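## Task

Scene 1: Weigh tube A (red cap, now in RK C5) by setting it on the centre of the balance pan, closing the balance door and pressing PRINT, while tube C (orange cap, now in DB A1) stays outside the glass box. Then seat tube A fully in magnet block MG bore B3. Weigh tube C the same way, then seat it fully in rack RK well A5. Close the balance door. Seat tube B (blue cap, now in RK D1) fully in mixer MX bore B5, press the mixer's START key and leave tube B there until the green lamp on top of the mixer is off. Move the SP lever down. Do not grip or unseat anyone else's tubes, keep every station upright and level on the bench mat, and make sure nothing stays in place only because the robot holds it. At the end, open the gripper and move the arm away.

## Robot and tools

Robot: one 7-joint arm with a two-finger parallel gripper and a single camera, cam_wrist (672x504, on the wrist). The fingers point along the gripper's +z axis and close along its y axis. end_effector_position is the point between the pads when closed; closed fingertips reach about 19 mm past it, fully open about 6 mm. Closing pushes the tips about 13 mm further out, so leave that clearance above surfaces.

Frame: the scene frame has its origin on the table top under the arm base, +z up, +y to the left when looking along +x. Positions are in metres, orientations are quaternions written w first (qw, qx, qy, qz). The reported hand position can be slightly off, more so at long reach, and the base may be tilted.

Bench layout: rack RK is closest to the base; behind it, left to right, stand DB, MX, SP, BAL, MG. None is fixed, so they can be shoved. On any station, row A is the front row and column 1 the leftmost, as seen from its front. The balance door is the top glass pane; it slides away from the robot to open. PRINT is the white key on the balance's sloped front; with the door closed it lights the green lamp. START is on the mixer's sloped front; touching or holding the shaking block aborts the run (red lamp) and it must be restarted. Tubes must be pushed to the bottom of their bores.

Row format (used by every moving tool): 9 numbers [x, y, z, qw, qx, qy, qz, position, speed]. The first seven are an absolute pose for the gripper in the scene frame, not an offset. position is the finger opening in [-1, 1]: +1 fully open (85 mm), 0 about 41 mm, about -0.8 pads touching, -1 close until blocked (full grip roughly 190-235 N per pad). speed in [-1, 1] sets finger rate: about 20 mm/s at -1, 85 at 0, 150 at +1. To grip, hold position at -1; to grip gently, open then close to just under the object's width; to release, command wider than the object. To keep an orientation, repeat its quaternion in every row.

execute_actions: argument actions is a list with zero or one element. Empty list = just read state. {"rows": [[9 numbers], ...], "steps": n} runs up to 15 control steps of 1/30 s, one row per step, last row repeated if rows run out. {"steps": n} alone (up to 300) waits, counted from the last result. Optional pictures true/false. Calls whose target lies over 0.6 m from the last reported position along any gripper axis are refused and nothing moves. Each step the commanded pose is clipped to within 70 mm and 16 degrees of the measured pose; position wins over orientation if both cannot be met. After the last step the arm only continues to the last clipped pose, so check the result and send the remainder.

move: target is one 9-number row (absolute pose plus finger numbers, sent at the start); speed in m/s from 0.002 to 0.5 (default 0.25), turning capped at twice that in rad/s. It follows a straight line lasting 0.5-10 s and does not avoid obstacles; the hand may lag or overshoot speed. Its result adds a "move:" line: done, off_target, moving, held or fault, plus limits such as paced (pose clipped) or held (steps blocked; the arm may then jump fast), and the distance from target.

wait: seconds from 0 to 10; nothing new is sent. zoom_image: camera "cam_wrist", region [x0, y0, x1, y1] in image pixels from the top-left, at most 504 by 504. finished_scene: scene number (1 or 2); ends and grades the scene, irreversible.

Results: the state line gives end_effector_position and end_effector_quat_wxyz; position_measured_pct is about 50 - 50 x finger position (0 = fully open). Stopping under about 90 means something is held or blocking; about 90 or slightly more means the pads met on nothing or something very thin. "Hand target" shows where the controller is heading. "pose unreachable" and HELD mark steps the clearance check altered or blocked (the base mount counts as arm). MOTOR HOT appears from 60 °C; at 75 °C an OVER-TEMPERATURE FAULT lets the arm sag. Holding loads heats motors, even while idle.

Cautions: if a joint's contact torque reaches its limit (47.5 N m for waist, shoulder, upper arm roll, elbow; 29.9 for forearm roll, wrist pitch, wrist roll; held weight included) the arm halts for 10 s and the call's rest is dropped. Faster moves and targets set deeper past a contact hit harder. Avoid drops, slips, slams, hard pushes, tipping or sliding stations, and anything leaving the table, which ends the scene. Loose objects may occasionally get nudged. The simulation keeps running between calls.

Each tool is called by a JSON object that holds its "api" and its "payload", one argument or row to a line.

## Session

{"api": "execute_actions", "payload": {
  "actions": []
}}

Scene clock: 0.00 s of 27600.00 s.
end_effector_position=(+0.5417, +0.0088, +0.3502) position_measured_pct=0.0 end_effector_quat_wxyz=(-0.019, +0.663, +0.734, -0.143)
Joint positions: [-0.262  0.79   0.401  0.706 -0.097  1.893  0.124]
Joint velocities: [ 0.     0.    -0.001  0.    -0.     0.    -0.   ]
Hand target: +0.542, +0.009, +0.350; -0.019, +0.663, +0.734, -0.143

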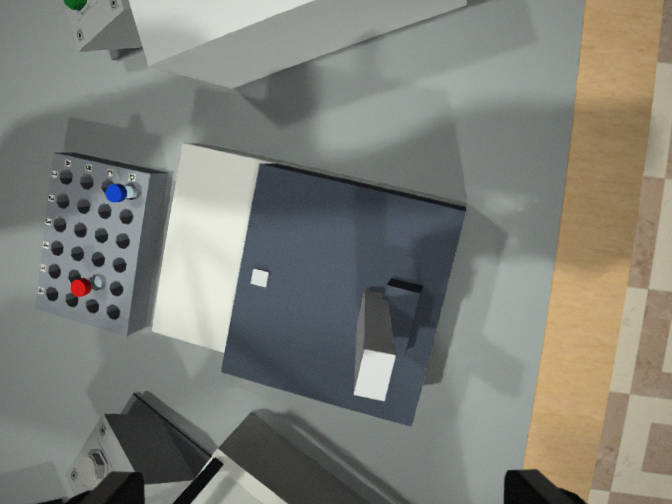

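{"api": "move", "payload": {
  "target": [0.45,0.0,0.5,0,0.7071,0.7071,0,1,0]
}}

Scene clock: 9.03 s of 27600.00 s.
end_effector_position=(+0.4500, -0.0003, +0.4995) position_measured_pct=0.0 end_effector_quat_wxyz=(-0.001, +0.708, +0.707, -0.000)
Joint positions: [-0.263  0.361  0.422  0.913 -0.161  1.884  0.069]
Joint velocities: [-0.002 -0.008  0.003  0.001  0.    -0.002 -0.   ]
Hand target: +0.450, -0.000, +0.500; -0.001, +0.708, +0.707, +0.000
Off the commanded pose: 0.001 m, 0 deg.
move: done

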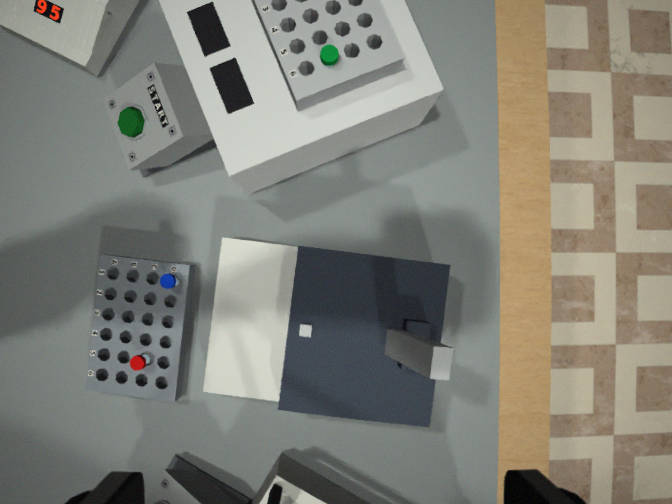

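{"api": "move", "payload": {
  "target": [0.35,0.2,0.5,0,0.7071,0.7071,0,1,0]
}}

{"api": "move", "payload": {
  "target": [0.35,-0.25,0.5,0,0.7071,0.7071,0,1,0]
}}

Scene clock: 13.70 s of 27600.00 s.
end_effector_position=(+0.3503, +0.1999, +0.4998) position_measured_pct=0.0 end_effector_quat_wxyz=(-0.001, +0.707, +0.707, +0.001)
Joint positions: [-0.759  0.217  0.271  1.091 -0.062  1.828 -0.523]
Joint velocities: [-0.005 -0.002 -0.009 -0.001  0.002 -0.001 -0.003]
Hand target: +0.350, +0.200, +0.500; -0.001, +0.707, +0.707, +0.001
Off the commanded pose: 0.000 m, 0 deg.
move: done

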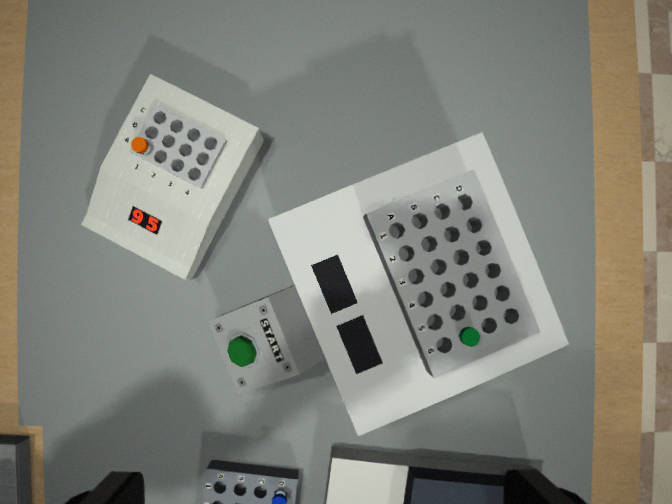

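Scene clock: 16.10 s of 27600.00 s.
end_effector_position=(+0.3497, -0.2504, +0.5002) position_measured_pct=0.0 end_effector_quat_wxyz=(+0.001, +0.707, +0.707, -0.002)
Joint positions: [ 0.177  0.343  0.715  0.996 -0.242  1.869  0.777]
Joint velocities: [ 0.003  0.004  0.003 -0.    -0.001  0.002 -0.001]
Hand target: +0.350, -0.251, +0.500; +0.001, +0.707, +0.707, -0.002
Off the commanded pose: 0.001 m, 0 deg.
move: done

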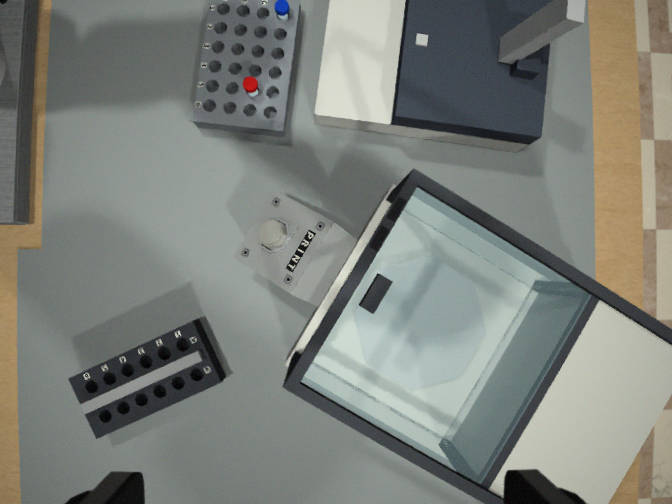

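{"api": "move", "payload": {
  "target": [0.274,-0.09,0.25,0,0.7071,0.7071,0,1,0]
}}

{"api": "move", "payload": {
  "target": [0.274,0.0,0.25,0,0.7071,-0.7071,0,1,0],
  "speed": 0.4
}}

Scene clock: 31.63 s of 27600.00 s.
end_effector_position=(+0.2744, -0.0900, +0.2497) position_measured_pct=0.0 end_effector_quat_wxyz=(-0.000, +0.707, +0.707, +0.001)
Joint positions: [-0.248  0.052  0.539  2.128 -0.046  0.961  0.304]
Joint velocities: [-0.002 -0.    -0.005  0.003  0.     0.    -0.003]
Hand target: +0.274, -0.090, +0.250; -0.000, +0.707, +0.707, +0.001
Off the commanded pose: 0.000 m, 0 deg.
move: done

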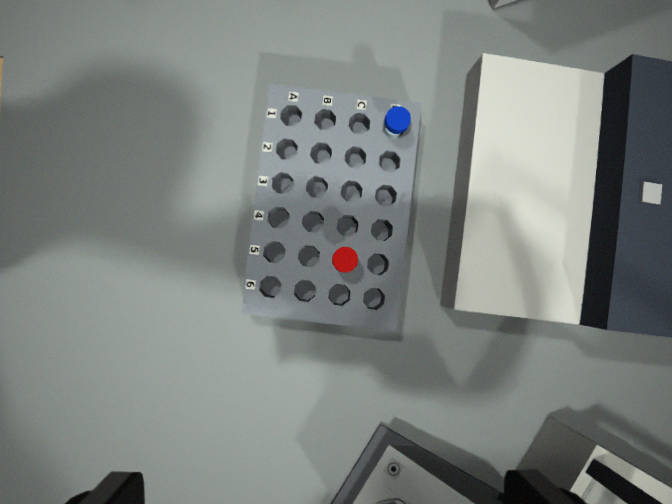

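Scene clock: 36.00 s of 27600.00 s.
end_effector_position=(+0.2741, +0.0001, +0.2500) position_measured_pct=0.0 end_effector_quat_wxyz=(-0.000, +0.707, -0.707, -0.000)
Joint positions: [-0.512  0.007  0.453  2.163 -0.012  0.961 -3.207]
Joint velocities: [-0.001 -0.001 -0.003  0.     0.    -0.001 -0.001]
Hand target: +0.274, +0.000, +0.250; -0.000, +0.707, -0.707, -0.000
Off the commanded pose: 0.000 m, 0 deg.
move: done

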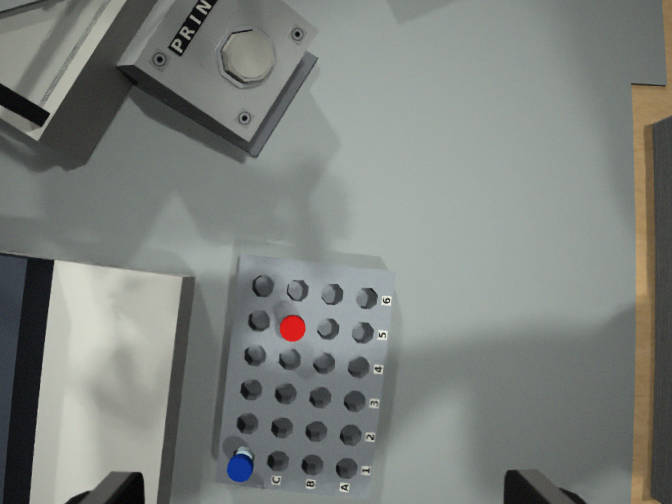

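{"api": "zoom_image", "payload": {
  "camera": "cam_wrist",
  "region": [200,240,420,504]
}}

{"api": "move", "payload": {
  "target": [0.274,0.08,0.25,0,0.7071,-0.7071,0,1,0]
}}

{"api": "zoom_image", "payload": {
  "camera": "cam_wrist",
  "region": [200,90,420,354]
}}

Region (200, 240, 420, 504) of cam_wrist's 672x504 image, scaled by 1.909.

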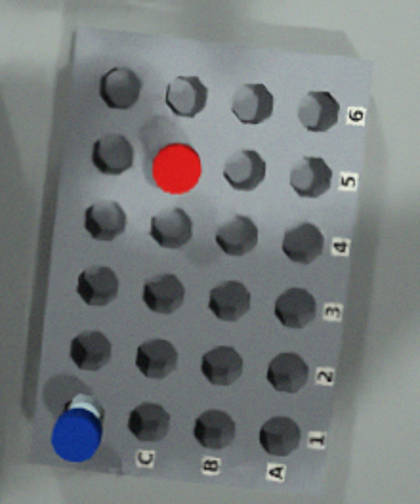

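Scene clock: 70.53 s of 27600.00 s.
end_effector_position=(+0.2741, +0.0799, +0.2501) position_measured_pct=0.0 end_effector_quat_wxyz=(-0.000, +0.707, -0.707, -0.000)
Joint positions: [-0.658  0.036  0.316  2.132 -0.017  0.963 -3.487]
Joint velocities: [-0.002  0.003 -0.009 -0.     0.001 -0.002  0.002]
Hand target: +0.274, +0.080, +0.250; -0.000, +0.707, -0.707, -0.000
Off the commanded pose: 0.000 m, 0 deg.
move: done

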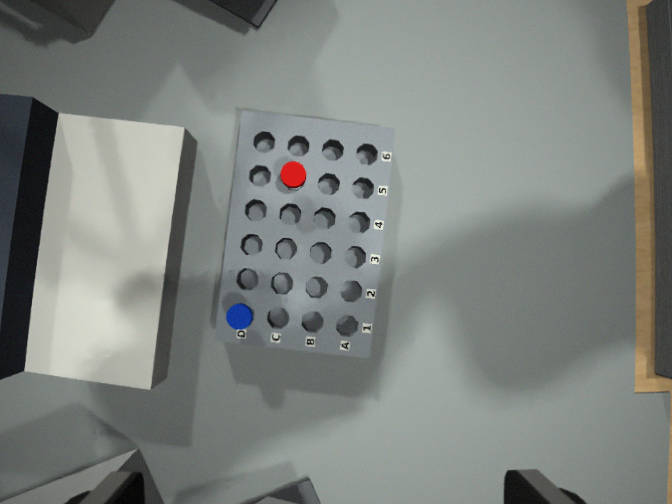

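Region (200, 90, 420, 354) of cam_wrist's 672x504 image, scaled by 1.909.

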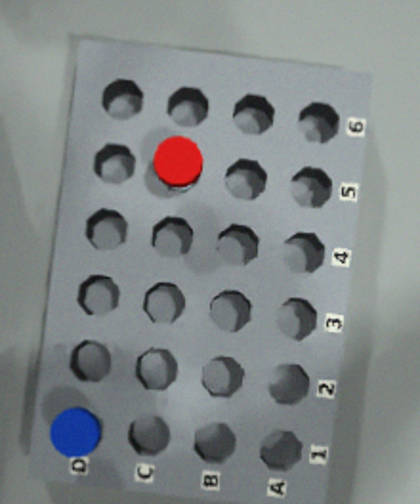

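{"api": "move", "payload": {
  "target": [0.2726,0.0128,0.09,0,0.7071,-0.7071,0,-1,1]
}}

{"api": "move", "payload": {
  "target": [0.2726,0.0128,0.066,0,0.7071,-0.7071,0,-1,1],
  "speed": 0.015
}}

Scene clock: 83.10 s of 27600.00 s.
end_effector_position=(+0.2728, +0.0125, +0.0903) position_measured_pct=91.7 end_effector_quat_wxyz=(+0.001, +0.707, -0.707, +0.001)
Joint positions: [-0.293  0.433  0.221  2.417 -0.322  0.303 -2.937]
Joint velocities: [ 0.007  0.003  0.001  0.    -0.002 -0.     0.002]
Hand target: +0.273, +0.012, +0.090; +0.001, +0.707, -0.707, +0.001
Off the commanded pose: 0.000 m, 0 deg.
move: done

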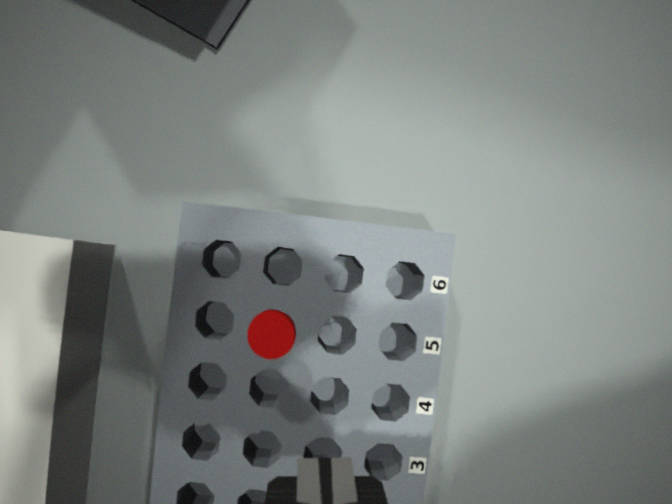

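Scene clock: 84.93 s of 27600.00 s.
end_effector_position=(+0.2727, +0.0128, +0.0661) position_measured_pct=91.7 end_effector_quat_wxyz=(+0.000, +0.707, -0.707, +0.000)
Joint positions: [-0.223  0.513  0.135  2.434 -0.367  0.199 -2.899]
Joint velocities: [ 0.002  0.003  0.001  0.    -0.001  0.001  0.   ]
Hand target: +0.273, +0.013, +0.066; +0.000, +0.707, -0.707, +0.000
Off the commanded pose: 0.000 m, 0 deg.
move: done

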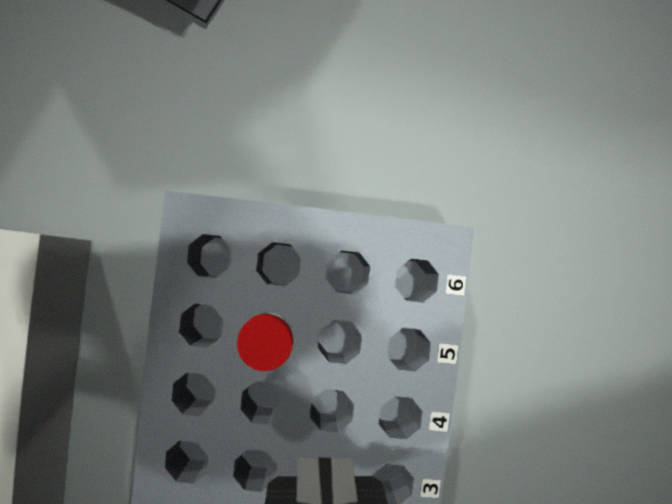

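{"api": "move", "payload": {
  "target": [0.2726,0.0128,0.054,0,0.7071,-0.7071,0,-1,1],
  "speed": 0.01
}}

Scene clock: 95.43 s of 27600.00 s.
end_effector_position=(+0.2727, +0.0128, +0.0541) position_measured_pct=91.7 end_effector_quat_wxyz=(-0.000, +0.707, -0.707, +0.000)
Joint positions: [-0.191  0.555  0.095  2.44  -0.381  0.148 -2.888]
Joint velocities: [ 0.002  0.002  0.    -0.    -0.     0.002 -0.   ]
Hand target: +0.273, +0.013, +0.054; +0.000, +0.707, -0.707, +0.000
Off the commanded pose: 0.000 m, 0 deg.
move: done

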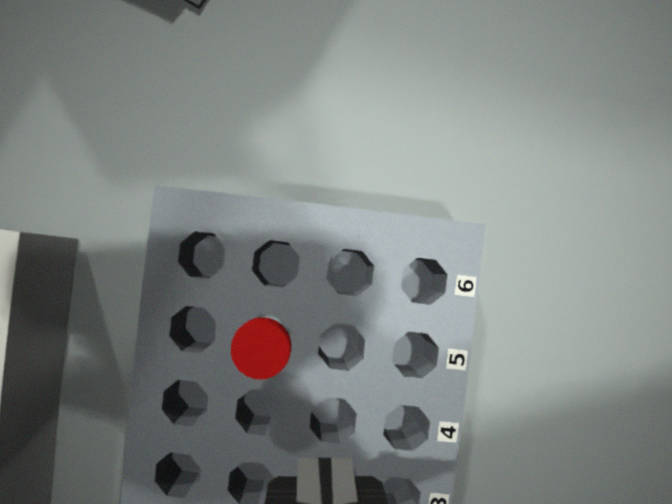

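{"api": "move", "payload": {
  "target": [0.2726,0.0128,0.043,0,0.7071,-0.7071,0,-1,1],
  "speed": 0.01
}}

Scene clock: 100.23 s of 27600.00 s.
end_effector_position=(+0.2725, +0.0126, +0.0517) position_measured_pct=91.7 end_effector_quat_wxyz=(-0.006, +0.706, -0.708, +0.003)
Joint positions: [-0.163  0.56   0.064  2.454 -0.389  0.112 -2.881]
Joint velocities: [ 0.    -0.    -0.001  0.     0.     0.001 -0.001]
Hand target: +0.272, +0.013, +0.043; +0.000, +0.707, -0.707, +0.000
Off the commanded pose: 0.009 m, 1 deg.
move: off_target

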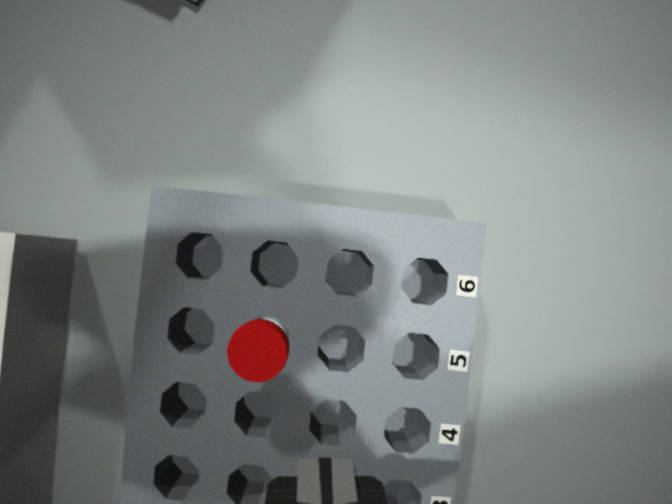

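{"api": "move", "payload": {
  "target": [0.2726,0.0128,0.3,0,0.7071,-0.7071,0,-0.3,1],
  "speed": 0.3
}}

{"api": "move", "payload": {
  "target": [0.42,-0.16,0.45,0,0.4633,-0.8862,0,-0.3,1],
  "speed": 0.3
}}

{"api": "move", "payload": {
  "target": [0.502,-0.217,0.45,0,0.4633,-0.8862,0,-0.3,1],
  "speed": 0.3
}}

Scene clock: 129.57 s of 27600.00 s.
end_effector_position=(+0.2724, +0.0133, +0.2995) position_measured_pct=65.1 end_effector_quat_wxyz=(-0.001, +0.707, -0.707, -0.001)
Joint positions: [-0.408 -0.065  0.277  2.047  0.011  1.146 -3.291]
Joint velocities: [-0.    -0.003 -0.002 -0.001 -0.    -0.002  0.001]
Hand target: +0.272, +0.013, +0.300; -0.001, +0.707, -0.707, -0.001
Off the commanded pose: 0.001 m, 0 deg.
move: done

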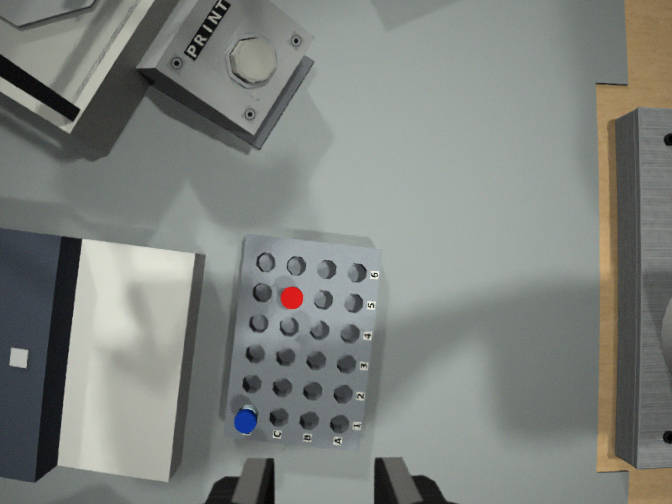

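Scene clock: 131.13 s of 27600.00 s.
end_effector_position=(+0.4197, -0.1599, +0.4509) position_measured_pct=65.1 end_effector_quat_wxyz=(-0.000, -0.464, +0.886, -0.001)
Joint positions: [-0.024  0.347  0.583  1.124 -0.2    1.712 -3.26 ]
Joint velocities: [ 0.007  0.013  0.006 -0.004 -0.002  0.002  0.003]
Hand target: +0.420, -0.160, +0.450; -0.001, -0.463, +0.886, -0.001
Off the commanded pose: 0.001 m, 0 deg.
move: done

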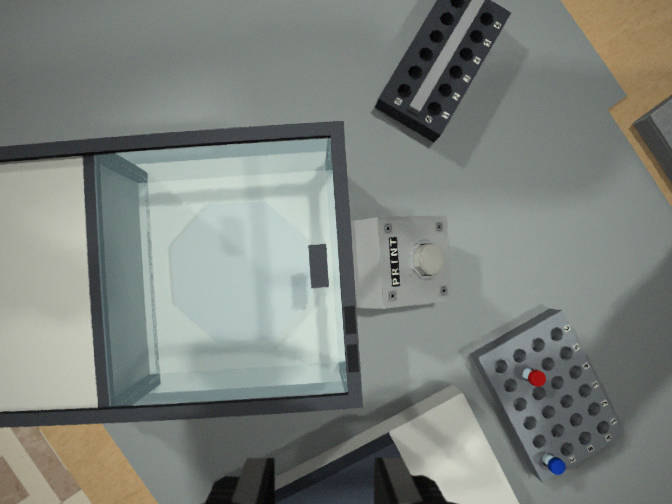

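Scene clock: 132.10 s of 27600.00 s.
end_effector_position=(+0.5021, -0.2161, +0.4509) position_measured_pct=65.1 end_effector_quat_wxyz=(+0.000, -0.464, +0.886, -0.001)
Joint positions: [ 0.204  0.647  0.561  0.638 -0.359  1.907 -3.217]
Joint velocities: [ 0.012  0.014  0.002 -0.007 -0.002  0.    -0.   ]
Hand target: +0.502, -0.217, +0.450; -0.000, -0.463, +0.886, -0.000
Off the commanded pose: 0.001 m, 0 deg.
move: done

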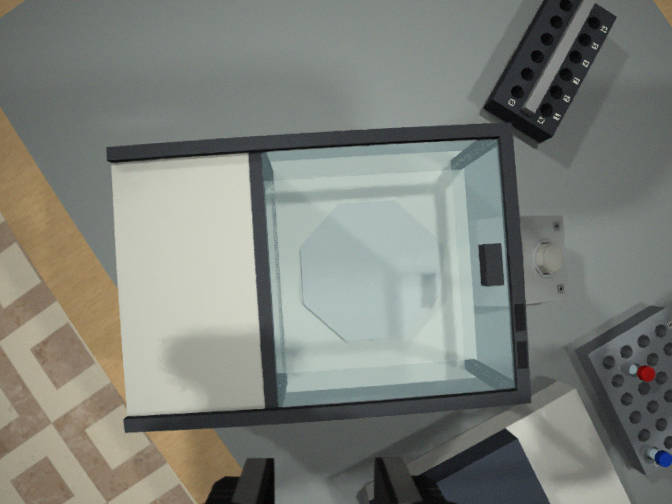

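{"api": "move", "payload": {
  "target": [0.3858,-0.2086,0.27,0,0.4894,-0.8721,0,-0.3,1],
  "speed": 0.3
}}

Scene clock: 148.23 s of 27600.00 s.
end_effector_position=(+0.3856, -0.2092, +0.2694) position_measured_pct=65.1 end_effector_quat_wxyz=(-0.000, -0.489, +0.872, +0.000)
Joint positions: [ 0.067  0.403  0.57   1.652 -0.246  1.152 -3.002]
Joint velocities: [-0.003 -0.01   0.     0.005  0.    -0.002 -0.001]
Hand target: +0.386, -0.209, +0.270; +0.000, -0.489, +0.872, +0.000
Off the commanded pose: 0.001 m, 0 deg.
move: done

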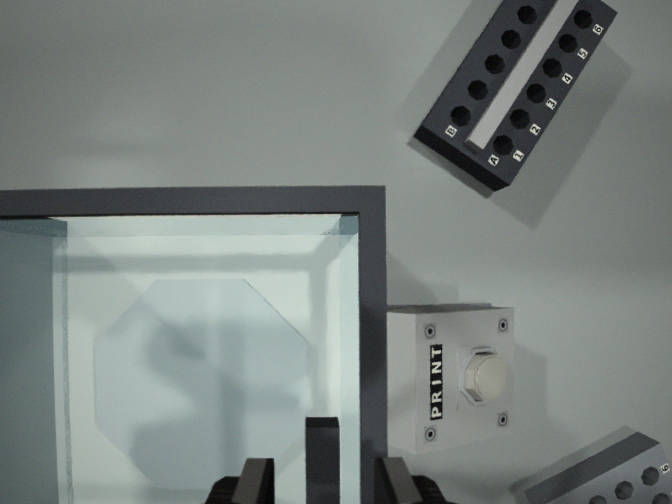

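{"api": "move", "payload": {
  "target": [0.3858,-0.2086,0.231,0,0.4894,-0.8721,0,-0.3,1],
  "speed": 0.03
}}

{"api": "move", "payload": {
  "target": [0.3858,-0.2086,0.231,0,0.4894,-0.8721,0,-0.64,-0.5]
}}

Scene clock: 159.30 s of 27600.00 s.
end_effector_position=(+0.3867, -0.2093, +0.2353) position_measured_pct=65.1 end_effector_quat_wxyz=(+0.003, -0.489, +0.872, -0.003)
Joint positions: [ 0.08   0.439  0.552  1.72  -0.278  1.045 -2.974]
Joint velocities: [ 0.001 -0.001 -0.     0.002 -0.001 -0.001  0.001]
Hand target: +0.386, -0.209, +0.231; -0.000, -0.489, +0.872, -0.000
Off the commanded pose: 0.004 m, 0 deg.
move: off_target

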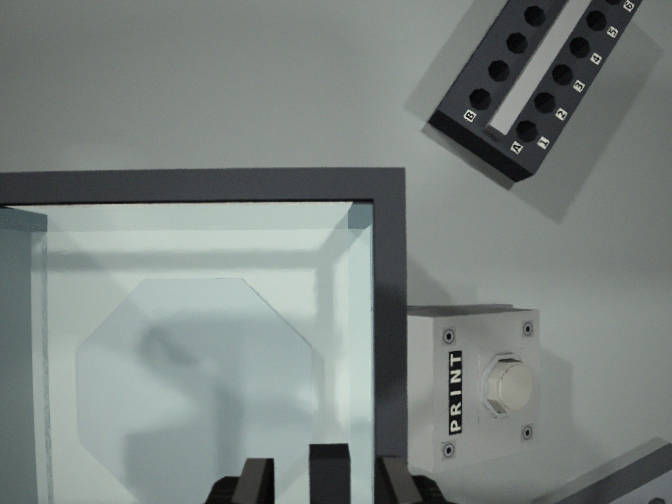

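Scene clock: 160.00 s of 27600.00 s.
end_effector_position=(+0.3871, -0.2094, +0.2337) position_measured_pct=80.6 end_effector_quat_wxyz=(+0.002, -0.490, +0.872, -0.003)
Joint positions: [ 0.081  0.443  0.551  1.721 -0.278  1.042 -2.973]
Joint velocities: [ 0.001  0.     0.     0.     0.    -0.     0.   ]
Hand target: +0.386, -0.209, +0.231; -0.000, -0.489, +0.872, -0.000
Off the commanded pose: 0.003 m, 0 deg.
move: done

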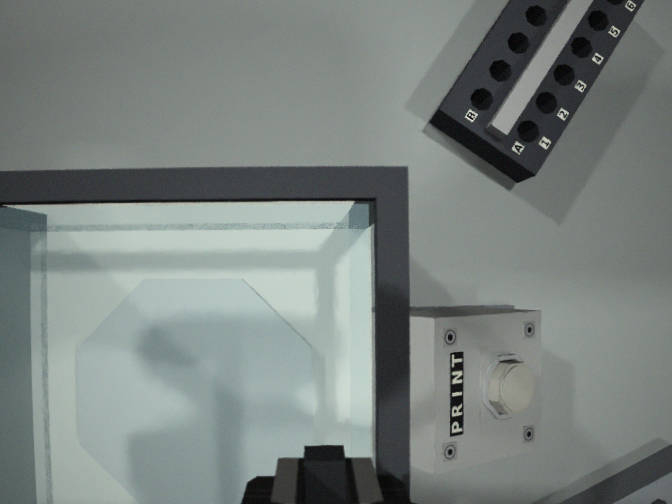

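{"api": "move", "payload": {
  "target": [0.4803,-0.2663,0.2355,0,0.4894,-0.8721,0,-0.64,-0.5],
  "speed": 0.06
}}

Scene clock: 167.13 s of 27600.00 s.
end_effector_position=(+0.4804, -0.2650, +0.2348) position_measured_pct=80.6 end_effector_quat_wxyz=(-0.001, -0.490, +0.872, +0.001)
Joint positions: [ 0.204  0.684  0.518  1.3   -0.349  1.242 -2.964]
Joint velocities: [ 0.002  0.004  0.002 -0.006 -0.003  0.002  0.002]
Hand target: +0.480, -0.266, +0.236; -0.000, -0.489, +0.872, -0.000
Off the commanded pose: 0.001 m, 0 deg.
move: done

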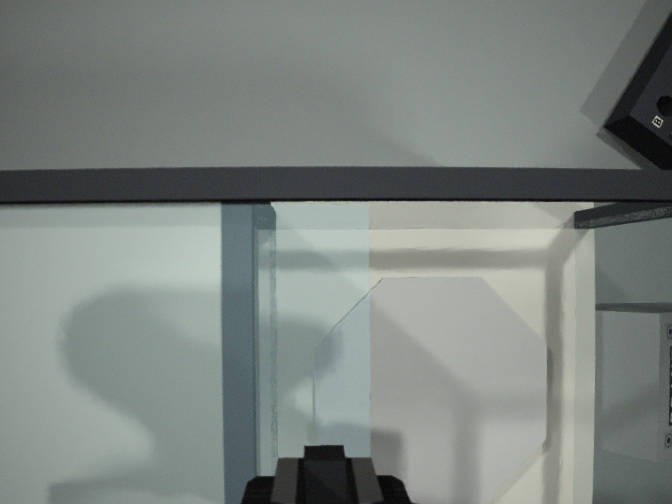

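{"api": "move", "payload": {
  "target": [0.4990,-0.2772,0.2355,0,0.4894,-0.8721,0,-0.64,-0.5],
  "speed": 0.03
}}

{"api": "move", "payload": {
  "target": [0.4990,-0.2772,0.2365,0,0.4894,-0.8721,0,-0.4,0]
}}

Scene clock: 173.83 s of 27600.00 s.
end_effector_position=(+0.4956, -0.2740, +0.2368) position_measured_pct=80.6 end_effector_quat_wxyz=(-0.001, -0.490, +0.872, +0.005)
Joint positions: [ 0.228  0.729  0.514  1.207 -0.361  1.297 -2.971]
Joint velocities: [ 0.001  0.001 -0.    -0.003 -0.002  0.002  0.001]
Hand target: +0.499, -0.277, +0.236; -0.000, -0.489, +0.872, -0.000
Off the commanded pose: 0.005 m, 1 deg.
move: off_target

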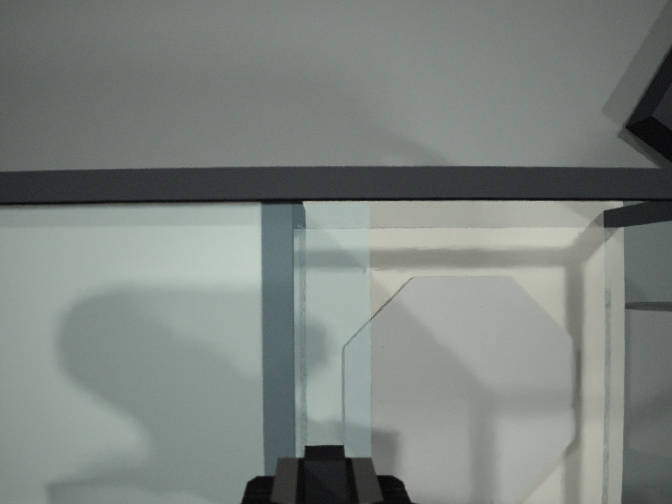

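Scene clock: 174.53 s of 27600.00 s.
end_effector_position=(+0.4958, -0.2742, +0.2357) position_measured_pct=69.8 end_effector_quat_wxyz=(-0.002, -0.490, +0.872, +0.005)
Joint positions: [ 0.229  0.732  0.514  1.205 -0.361  1.297 -2.971]
Joint velocities: [ 0.001  0.     0.001 -0.    -0.001  0.001  0.001]
Hand target: +0.499, -0.277, +0.237; -0.000, -0.489, +0.872, +0.000
Off the commanded pose: 0.004 m, 1 deg.
move: off_target

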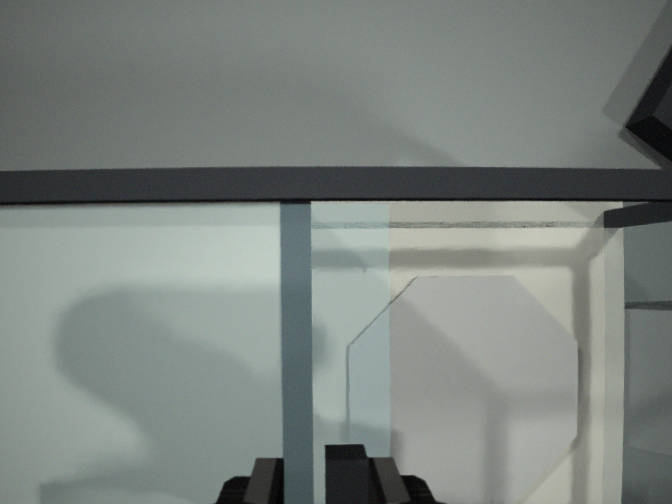

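{"api": "move", "payload": {
  "target": [0.491,-0.272,0.29,0,0.4894,-0.8721,0,-0.4,0],
  "speed": 0.15
}}

Scene clock: 186.07 s of 27600.00 s.
end_effector_position=(+0.4910, -0.2719, +0.2899) position_measured_pct=69.8 end_effector_quat_wxyz=(+0.000, -0.489, +0.872, +0.000)
Joint positions: [ 0.224  0.673  0.533  1.133 -0.339  1.411 -2.992]
Joint velocities: [-0.001 -0.001  0.    -0.     0.     0.003 -0.001]
Hand target: +0.491, -0.272, +0.290; +0.000, -0.489, +0.872, +0.000
Off the commanded pose: 0.000 m, 0 deg.
move: done

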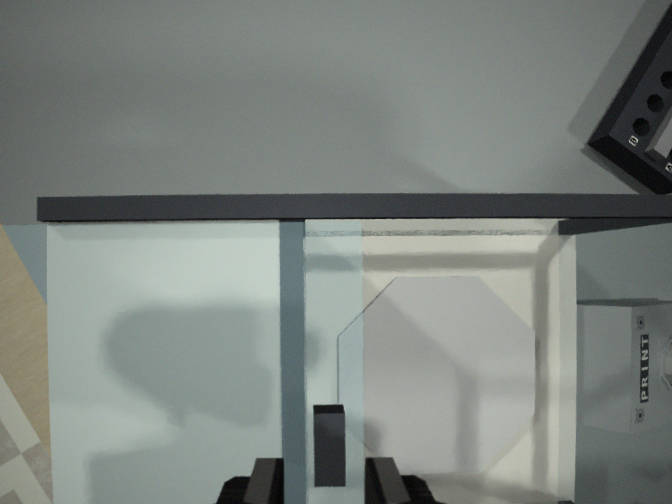

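{"api": "move", "payload": {
  "target": [0.30,-0.045,0.27,0,0.061,0.9981,0,-0.4,0],
  "speed": 0.3
}}

{"api": "move", "payload": {
  "target": [0.287,-0.027,0.09,0,0.061,0.9981,0,-0.4,0],
  "speed": 0.25
}}

Scene clock: 204.53 s of 27600.00 s.
end_effector_position=(+0.3000, -0.0452, +0.2690) position_measured_pct=69.8 end_effector_quat_wxyz=(-0.000, +0.062, +0.998, +0.001)
Joint positions: [-0.623  0.06   0.768  2.054 -0.061  1.036 -4.674]
Joint velocities: [-0.005 -0.012 -0.014  0.001  0.002  0.001 -0.003]
Hand target: +0.300, -0.045, +0.269; +0.000, +0.061, +0.998, +0.002
Off the commanded pose: 0.001 m, 0 deg.
move: done

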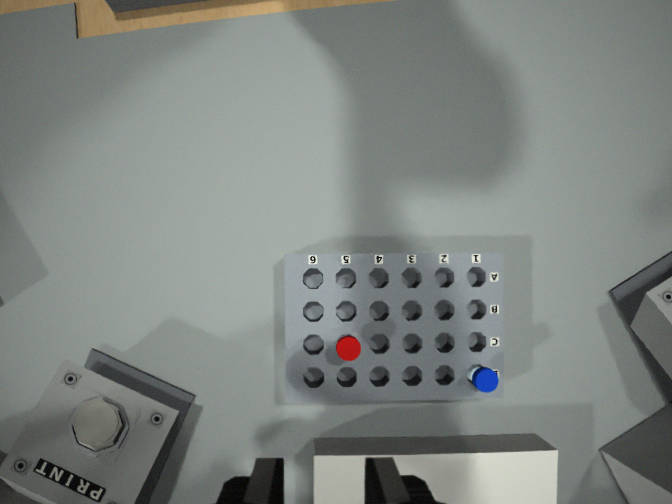

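Scene clock: 205.93 s of 27600.00 s.
end_effector_position=(+0.2871, -0.0273, +0.0904) position_measured_pct=69.8 end_effector_quat_wxyz=(+0.000, +0.060, +0.998, -0.001)
Joint positions: [-0.325  0.483  0.463  2.375 -0.609  0.38  -4.182]
Joint velocities: [ 0.006  0.003  0.003  0.001 -0.002 -0.001  0.002]
Hand target: +0.287, -0.027, +0.090; +0.000, +0.061, +0.998, -0.001
Off the commanded pose: 0.001 m, 0 deg.
move: done

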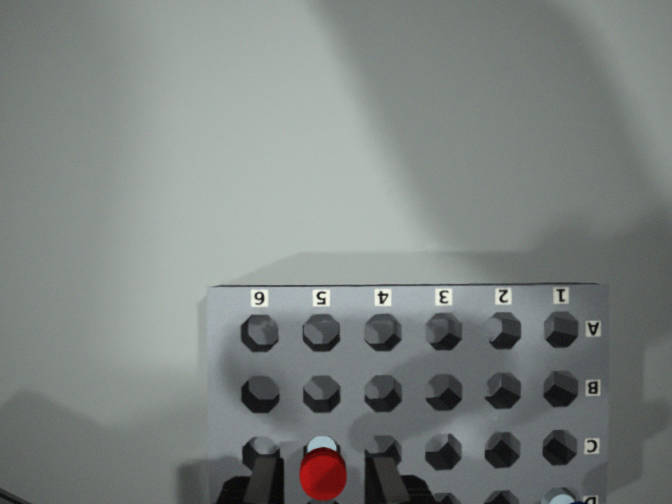

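{"api": "move", "payload": {
  "target": [0.287,-0.027,0.056,0,0.061,0.9981,0,-0.4,0],
  "speed": 0.06
}}

{"api": "move", "payload": {
  "target": [0.287,-0.027,0.056,0,0.061,0.9981,0,-0.62,-0.5]
}}

{"api": "move", "payload": {
  "target": [0.287,-0.027,0.12,0,0.061,0.9981,0,-0.62,-0.5],
  "speed": 0.08
}}

Scene clock: 212.33 s of 27600.00 s.
end_effector_position=(+0.2872, -0.0267, +0.0562) position_measured_pct=69.8 end_effector_quat_wxyz=(+0.000, +0.060, +0.998, -0.000)
Joint positions: [-0.186  0.576  0.284  2.394 -0.734  0.239 -4.074]
Joint velocities: [ 0.013  0.006  0.002  0.001 -0.004 -0.002  0.005]
Hand target: +0.287, -0.027, +0.056; -0.000, +0.061, +0.998, -0.000
Off the commanded pose: 0.000 m, 0 deg.
move: done

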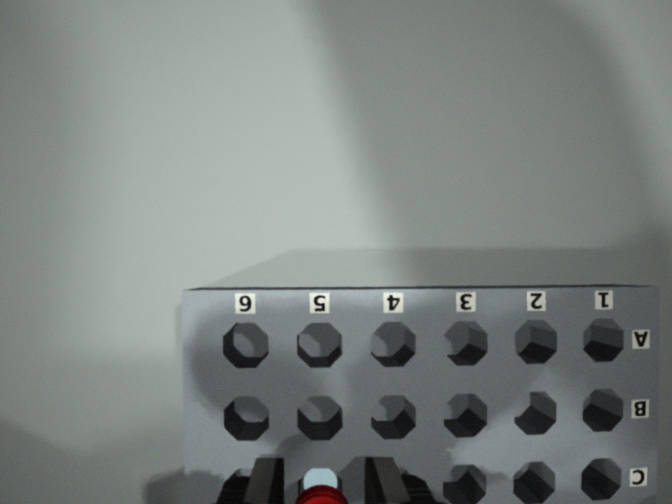

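Scene clock: 213.03 s of 27600.00 s.
end_effector_position=(+0.2872, -0.0269, +0.0562) position_measured_pct=79.8 end_effector_quat_wxyz=(+0.000, +0.061, +0.998, +0.000)
Joint positions: [-0.184  0.575  0.282  2.394 -0.735  0.239 -4.073]
Joint velocities: [ 0.001 -0.     0.    -0.001 -0.    -0.002  0.001]
Hand target: +0.287, -0.027, +0.056; -0.000, +0.061, +0.998, -0.000
Off the commanded pose: 0.000 m, 0 deg.
move: done

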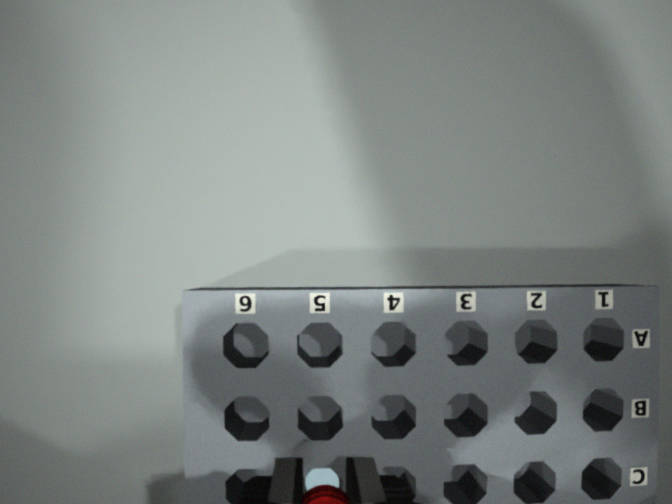

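Scene clock: 214.13 s of 27600.00 s.
end_effector_position=(+0.2868, -0.0272, +0.1197) position_measured_pct=79.8 end_effector_quat_wxyz=(-0.000, +0.062, +0.998, +0.000)
Joint positions: [-0.419  0.404  0.581  2.348 -0.494  0.492 -4.284]
Joint velocities: [-0.013 -0.009 -0.006 -0.001  0.005  0.003 -0.005]
Hand target: +0.287, -0.027, +0.120; +0.000, +0.061, +0.998, +0.001
Off the commanded pose: 0.000 m, 0 deg.
move: done

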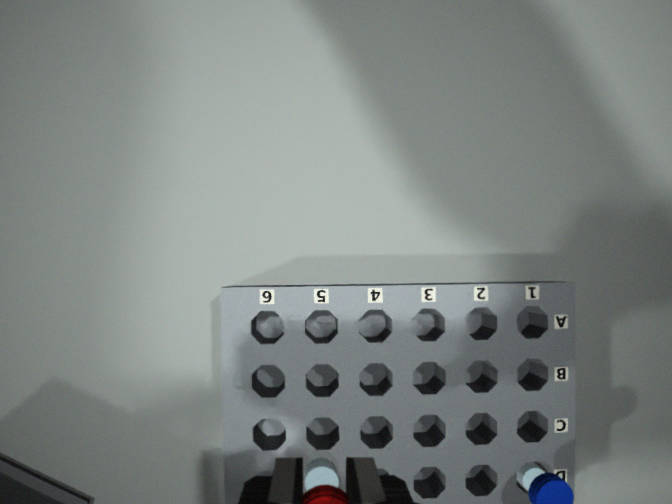

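{"api": "zoom_image", "payload": {
  "camera": "cam_wrist",
  "region": [260,430,400,504]
}}

{"api": "move", "payload": {
  "target": [0.30,-0.06,0.31,0,0.061,0.9981,0,-0.62,-0.5],
  "speed": 0.3
}}

{"api": "move", "payload": {
  "target": [0.437,-0.240,0.31,0,0.2706,0.9627,0,-0.62,-0.5],
  "speed": 0.3
}}

{"api": "move", "payload": {
  "target": [0.437,-0.240,0.165,0,0.2706,0.9627,0,-0.62,-0.5],
  "speed": 0.12
}}

Region (260, 430, 400, 504) of cam_wrist's 672x504 image, scaled by 3.600; it fills the top 266 rows of this view, and the rest is white.

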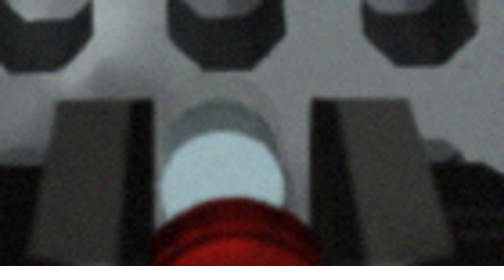

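Scene clock: 226.70 s of 27600.00 s.
end_effector_position=(+0.2999, -0.0598, +0.3095) position_measured_pct=79.8 end_effector_quat_wxyz=(-0.000, +0.061, +0.998, +0.001)
Joint positions: [-0.61   0.001  0.766  1.954 -0.011  1.178 -4.687]
Joint velocities: [ 0.001 -0.006 -0.004 -0.001 -0.    -0.     0.001]
Hand target: +0.300, -0.060, +0.310; -0.000, +0.061, +0.998, +0.001
Off the commanded pose: 0.001 m, 0 deg.
move: done

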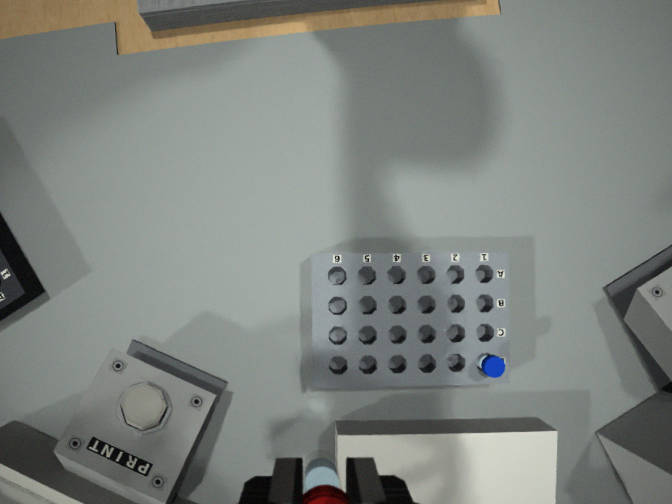

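Scene clock: 228.17 s of 27600.00 s.
end_effector_position=(+0.4368, -0.2402, +0.3108) position_measured_pct=79.8 end_effector_quat_wxyz=(+0.000, +0.270, +0.963, -0.002)
Joint positions: [-0.018  0.579  0.874  1.36  -0.45   1.397 -4.425]
Joint velocities: [ 0.004  0.002 -0.    -0.    -0.001 -0.     0.001]
Hand target: +0.437, -0.240, +0.311; +0.000, +0.271, +0.963, -0.002
Off the commanded pose: 0.001 m, 0 deg.
move: done

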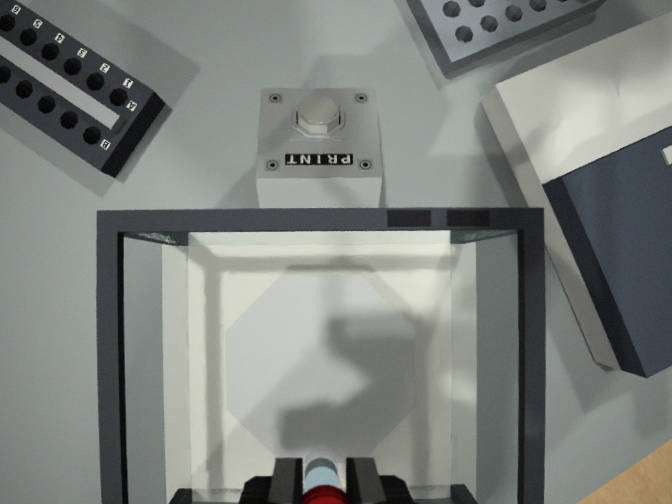

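Scene clock: 229.70 s of 27600.00 s.
end_effector_position=(+0.4372, -0.2401, +0.1653) position_measured_pct=79.8 end_effector_quat_wxyz=(+0.000, +0.270, +0.963, -0.000)
Joint positions: [ 0.018  0.733  0.773  1.609 -0.587  1.037 -4.304]
Joint velocities: [ 0.002  0.002  0.     0.001 -0.     0.    -0.   ]
Hand target: +0.437, -0.240, +0.165; -0.000, +0.270, +0.963, -0.000
Off the commanded pose: 0.000 m, 0 deg.
move: done

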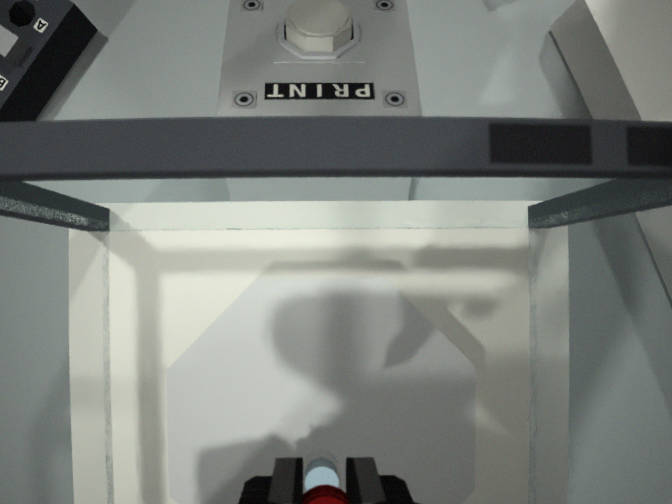

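{"api": "move", "payload": {
  "target": [0.437,-0.240,0.138,0,0.2706,0.9627,0,-0.62,-0.5],
  "speed": 0.03
}}

{"api": "move", "payload": {
  "target": [0.437,-0.240,0.132,0,0.2706,0.9627,0,-0.62,-0.5],
  "speed": 0.008
}}

Scene clock: 238.67 s of 27600.00 s.
end_effector_position=(+0.4371, -0.2400, +0.1381) position_measured_pct=79.8 end_effector_quat_wxyz=(+0.000, +0.270, +0.963, -0.000)
Joint positions: [ 0.033  0.771  0.744  1.638 -0.621  0.976 -4.278]
Joint velocities: [ 0.002  0.002  0.002 -0.     0.     0.001 -0.   ]
Hand target: +0.437, -0.240, +0.138; -0.000, +0.271, +0.963, -0.000
Off the commanded pose: 0.000 m, 0 deg.
move: done

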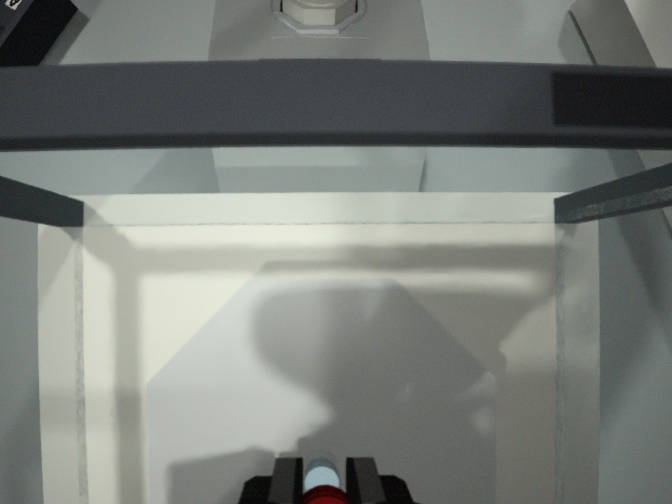

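Scene clock: 239.63 s of 27600.00 s.
end_effector_position=(+0.4370, -0.2400, +0.1320) position_measured_pct=79.8 end_effector_quat_wxyz=(+0.000, +0.271, +0.963, -0.000)
Joint positions: [ 0.036  0.779  0.738  1.644 -0.629  0.963 -4.272]
Joint velocities: [ 0.002  0.     0.001 -0.    -0.     0.     0.001]
Hand target: +0.437, -0.240, +0.132; -0.000, +0.271, +0.963, -0.000
Off the commanded pose: 0.000 m, 0 deg.
move: done

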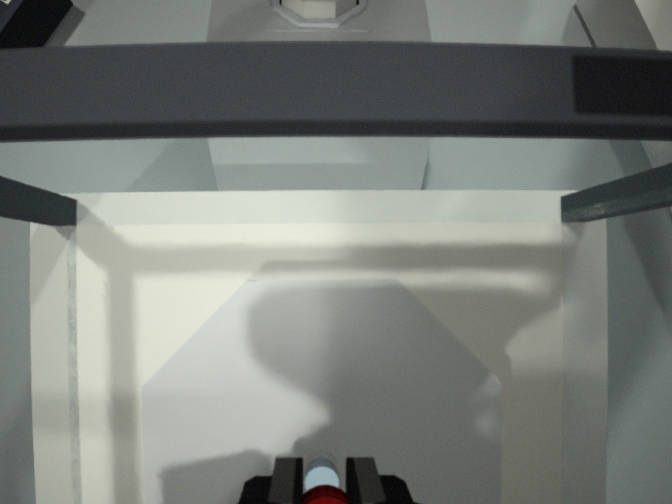

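{"api": "move", "payload": {
  "target": [0.437,-0.240,0.125,0,0.2706,0.9627,0,-0.62,-0.5],
  "speed": 0.008
}}

{"api": "move", "payload": {
  "target": [0.437,-0.240,0.121,0,0.2706,0.9627,0,-0.62,-0.5],
  "speed": 0.008
}}

Scene clock: 245.30 s of 27600.00 s.
end_effector_position=(+0.4395, -0.2418, +0.1307) position_measured_pct=79.8 end_effector_quat_wxyz=(+0.006, +0.271, +0.963, -0.000)
Joint positions: [ 0.04   0.78   0.734  1.647 -0.638  0.949 -4.264]
Joint velocities: [ 0.002 -0.     0.001  0.001 -0.     0.001 -0.   ]
Hand target: +0.437, -0.240, +0.125; -0.000, +0.271, +0.963, -0.000
Off the commanded pose: 0.006 m, 1 deg.
move: off_target

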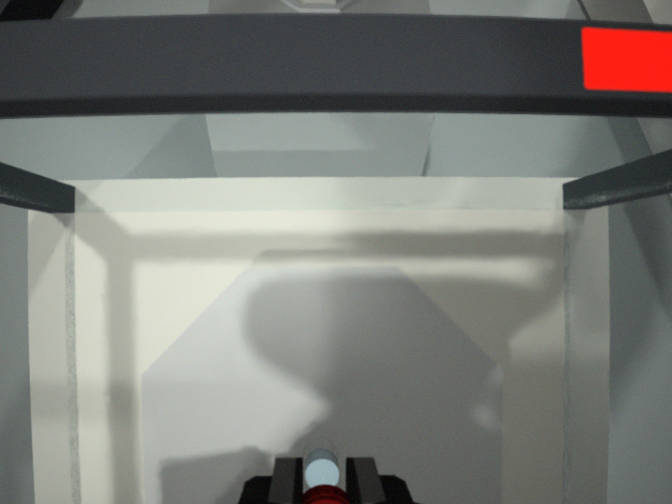

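Scene clock: 246.80 s of 27600.00 s.
end_effector_position=(+0.4416, -0.2432, +0.1302) position_measured_pct=79.8 end_effector_quat_wxyz=(+0.010, +0.271, +0.963, -0.000)
Joint positions: [ 0.042  0.78   0.733  1.648 -0.644  0.941 -4.26 ]
Joint velocities: [ 0.    -0.     0.001  0.001 -0.     0.002 -0.001]
Hand target: +0.437, -0.240, +0.121; -0.000, +0.271, +0.963, -0.000
Off the commanded pose: 0.011 m, 1 deg.
move: off_target

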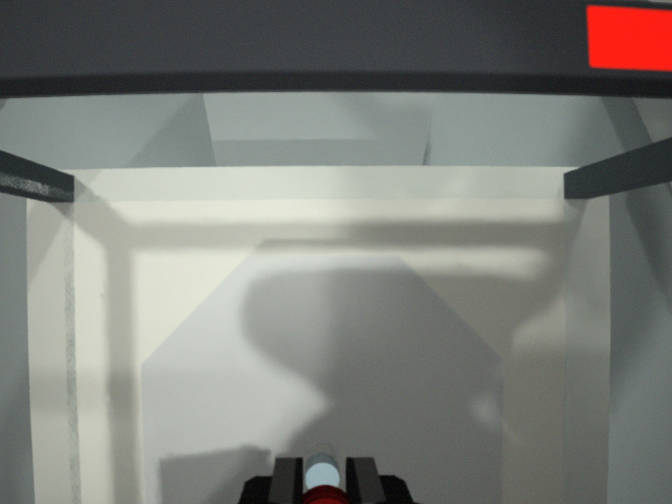

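{"api": "move", "payload": {
  "target": [0.437,-0.240,0.136,0,0.2706,0.9627,0,-0.62,-0.5],
  "speed": 0.02
}}

{"api": "zoom_image", "payload": {
  "camera": "cam_wrist",
  "region": [260,430,400,504]
}}

Scene clock: 251.20 s of 27600.00 s.
end_effector_position=(+0.4370, -0.2400, +0.1360) position_measured_pct=79.8 end_effector_quat_wxyz=(+0.000, +0.271, +0.963, +0.000)
Joint positions: [ 0.034  0.774  0.742  1.64  -0.624  0.972 -4.275]
Joint velocities: [-0.001 -0.     0.001  0.     0.     0.001  0.   ]
Hand target: +0.437, -0.240, +0.136; +0.000, +0.271, +0.963, +0.000
Off the commanded pose: 0.000 m, 0 deg.
move: done

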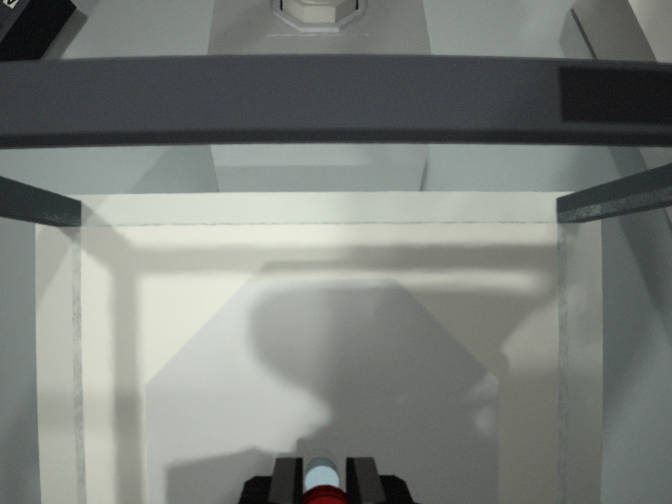

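Region (260, 430, 400, 504) of cam_wrist's 672x504 image, scaled by 3.600; it fills the top 266 rows of this view, and the rest is white.

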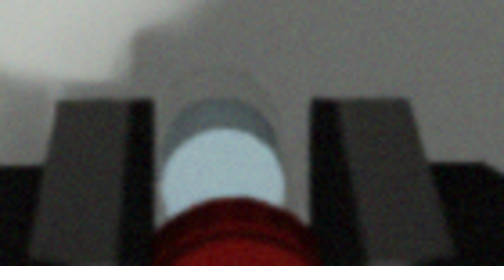

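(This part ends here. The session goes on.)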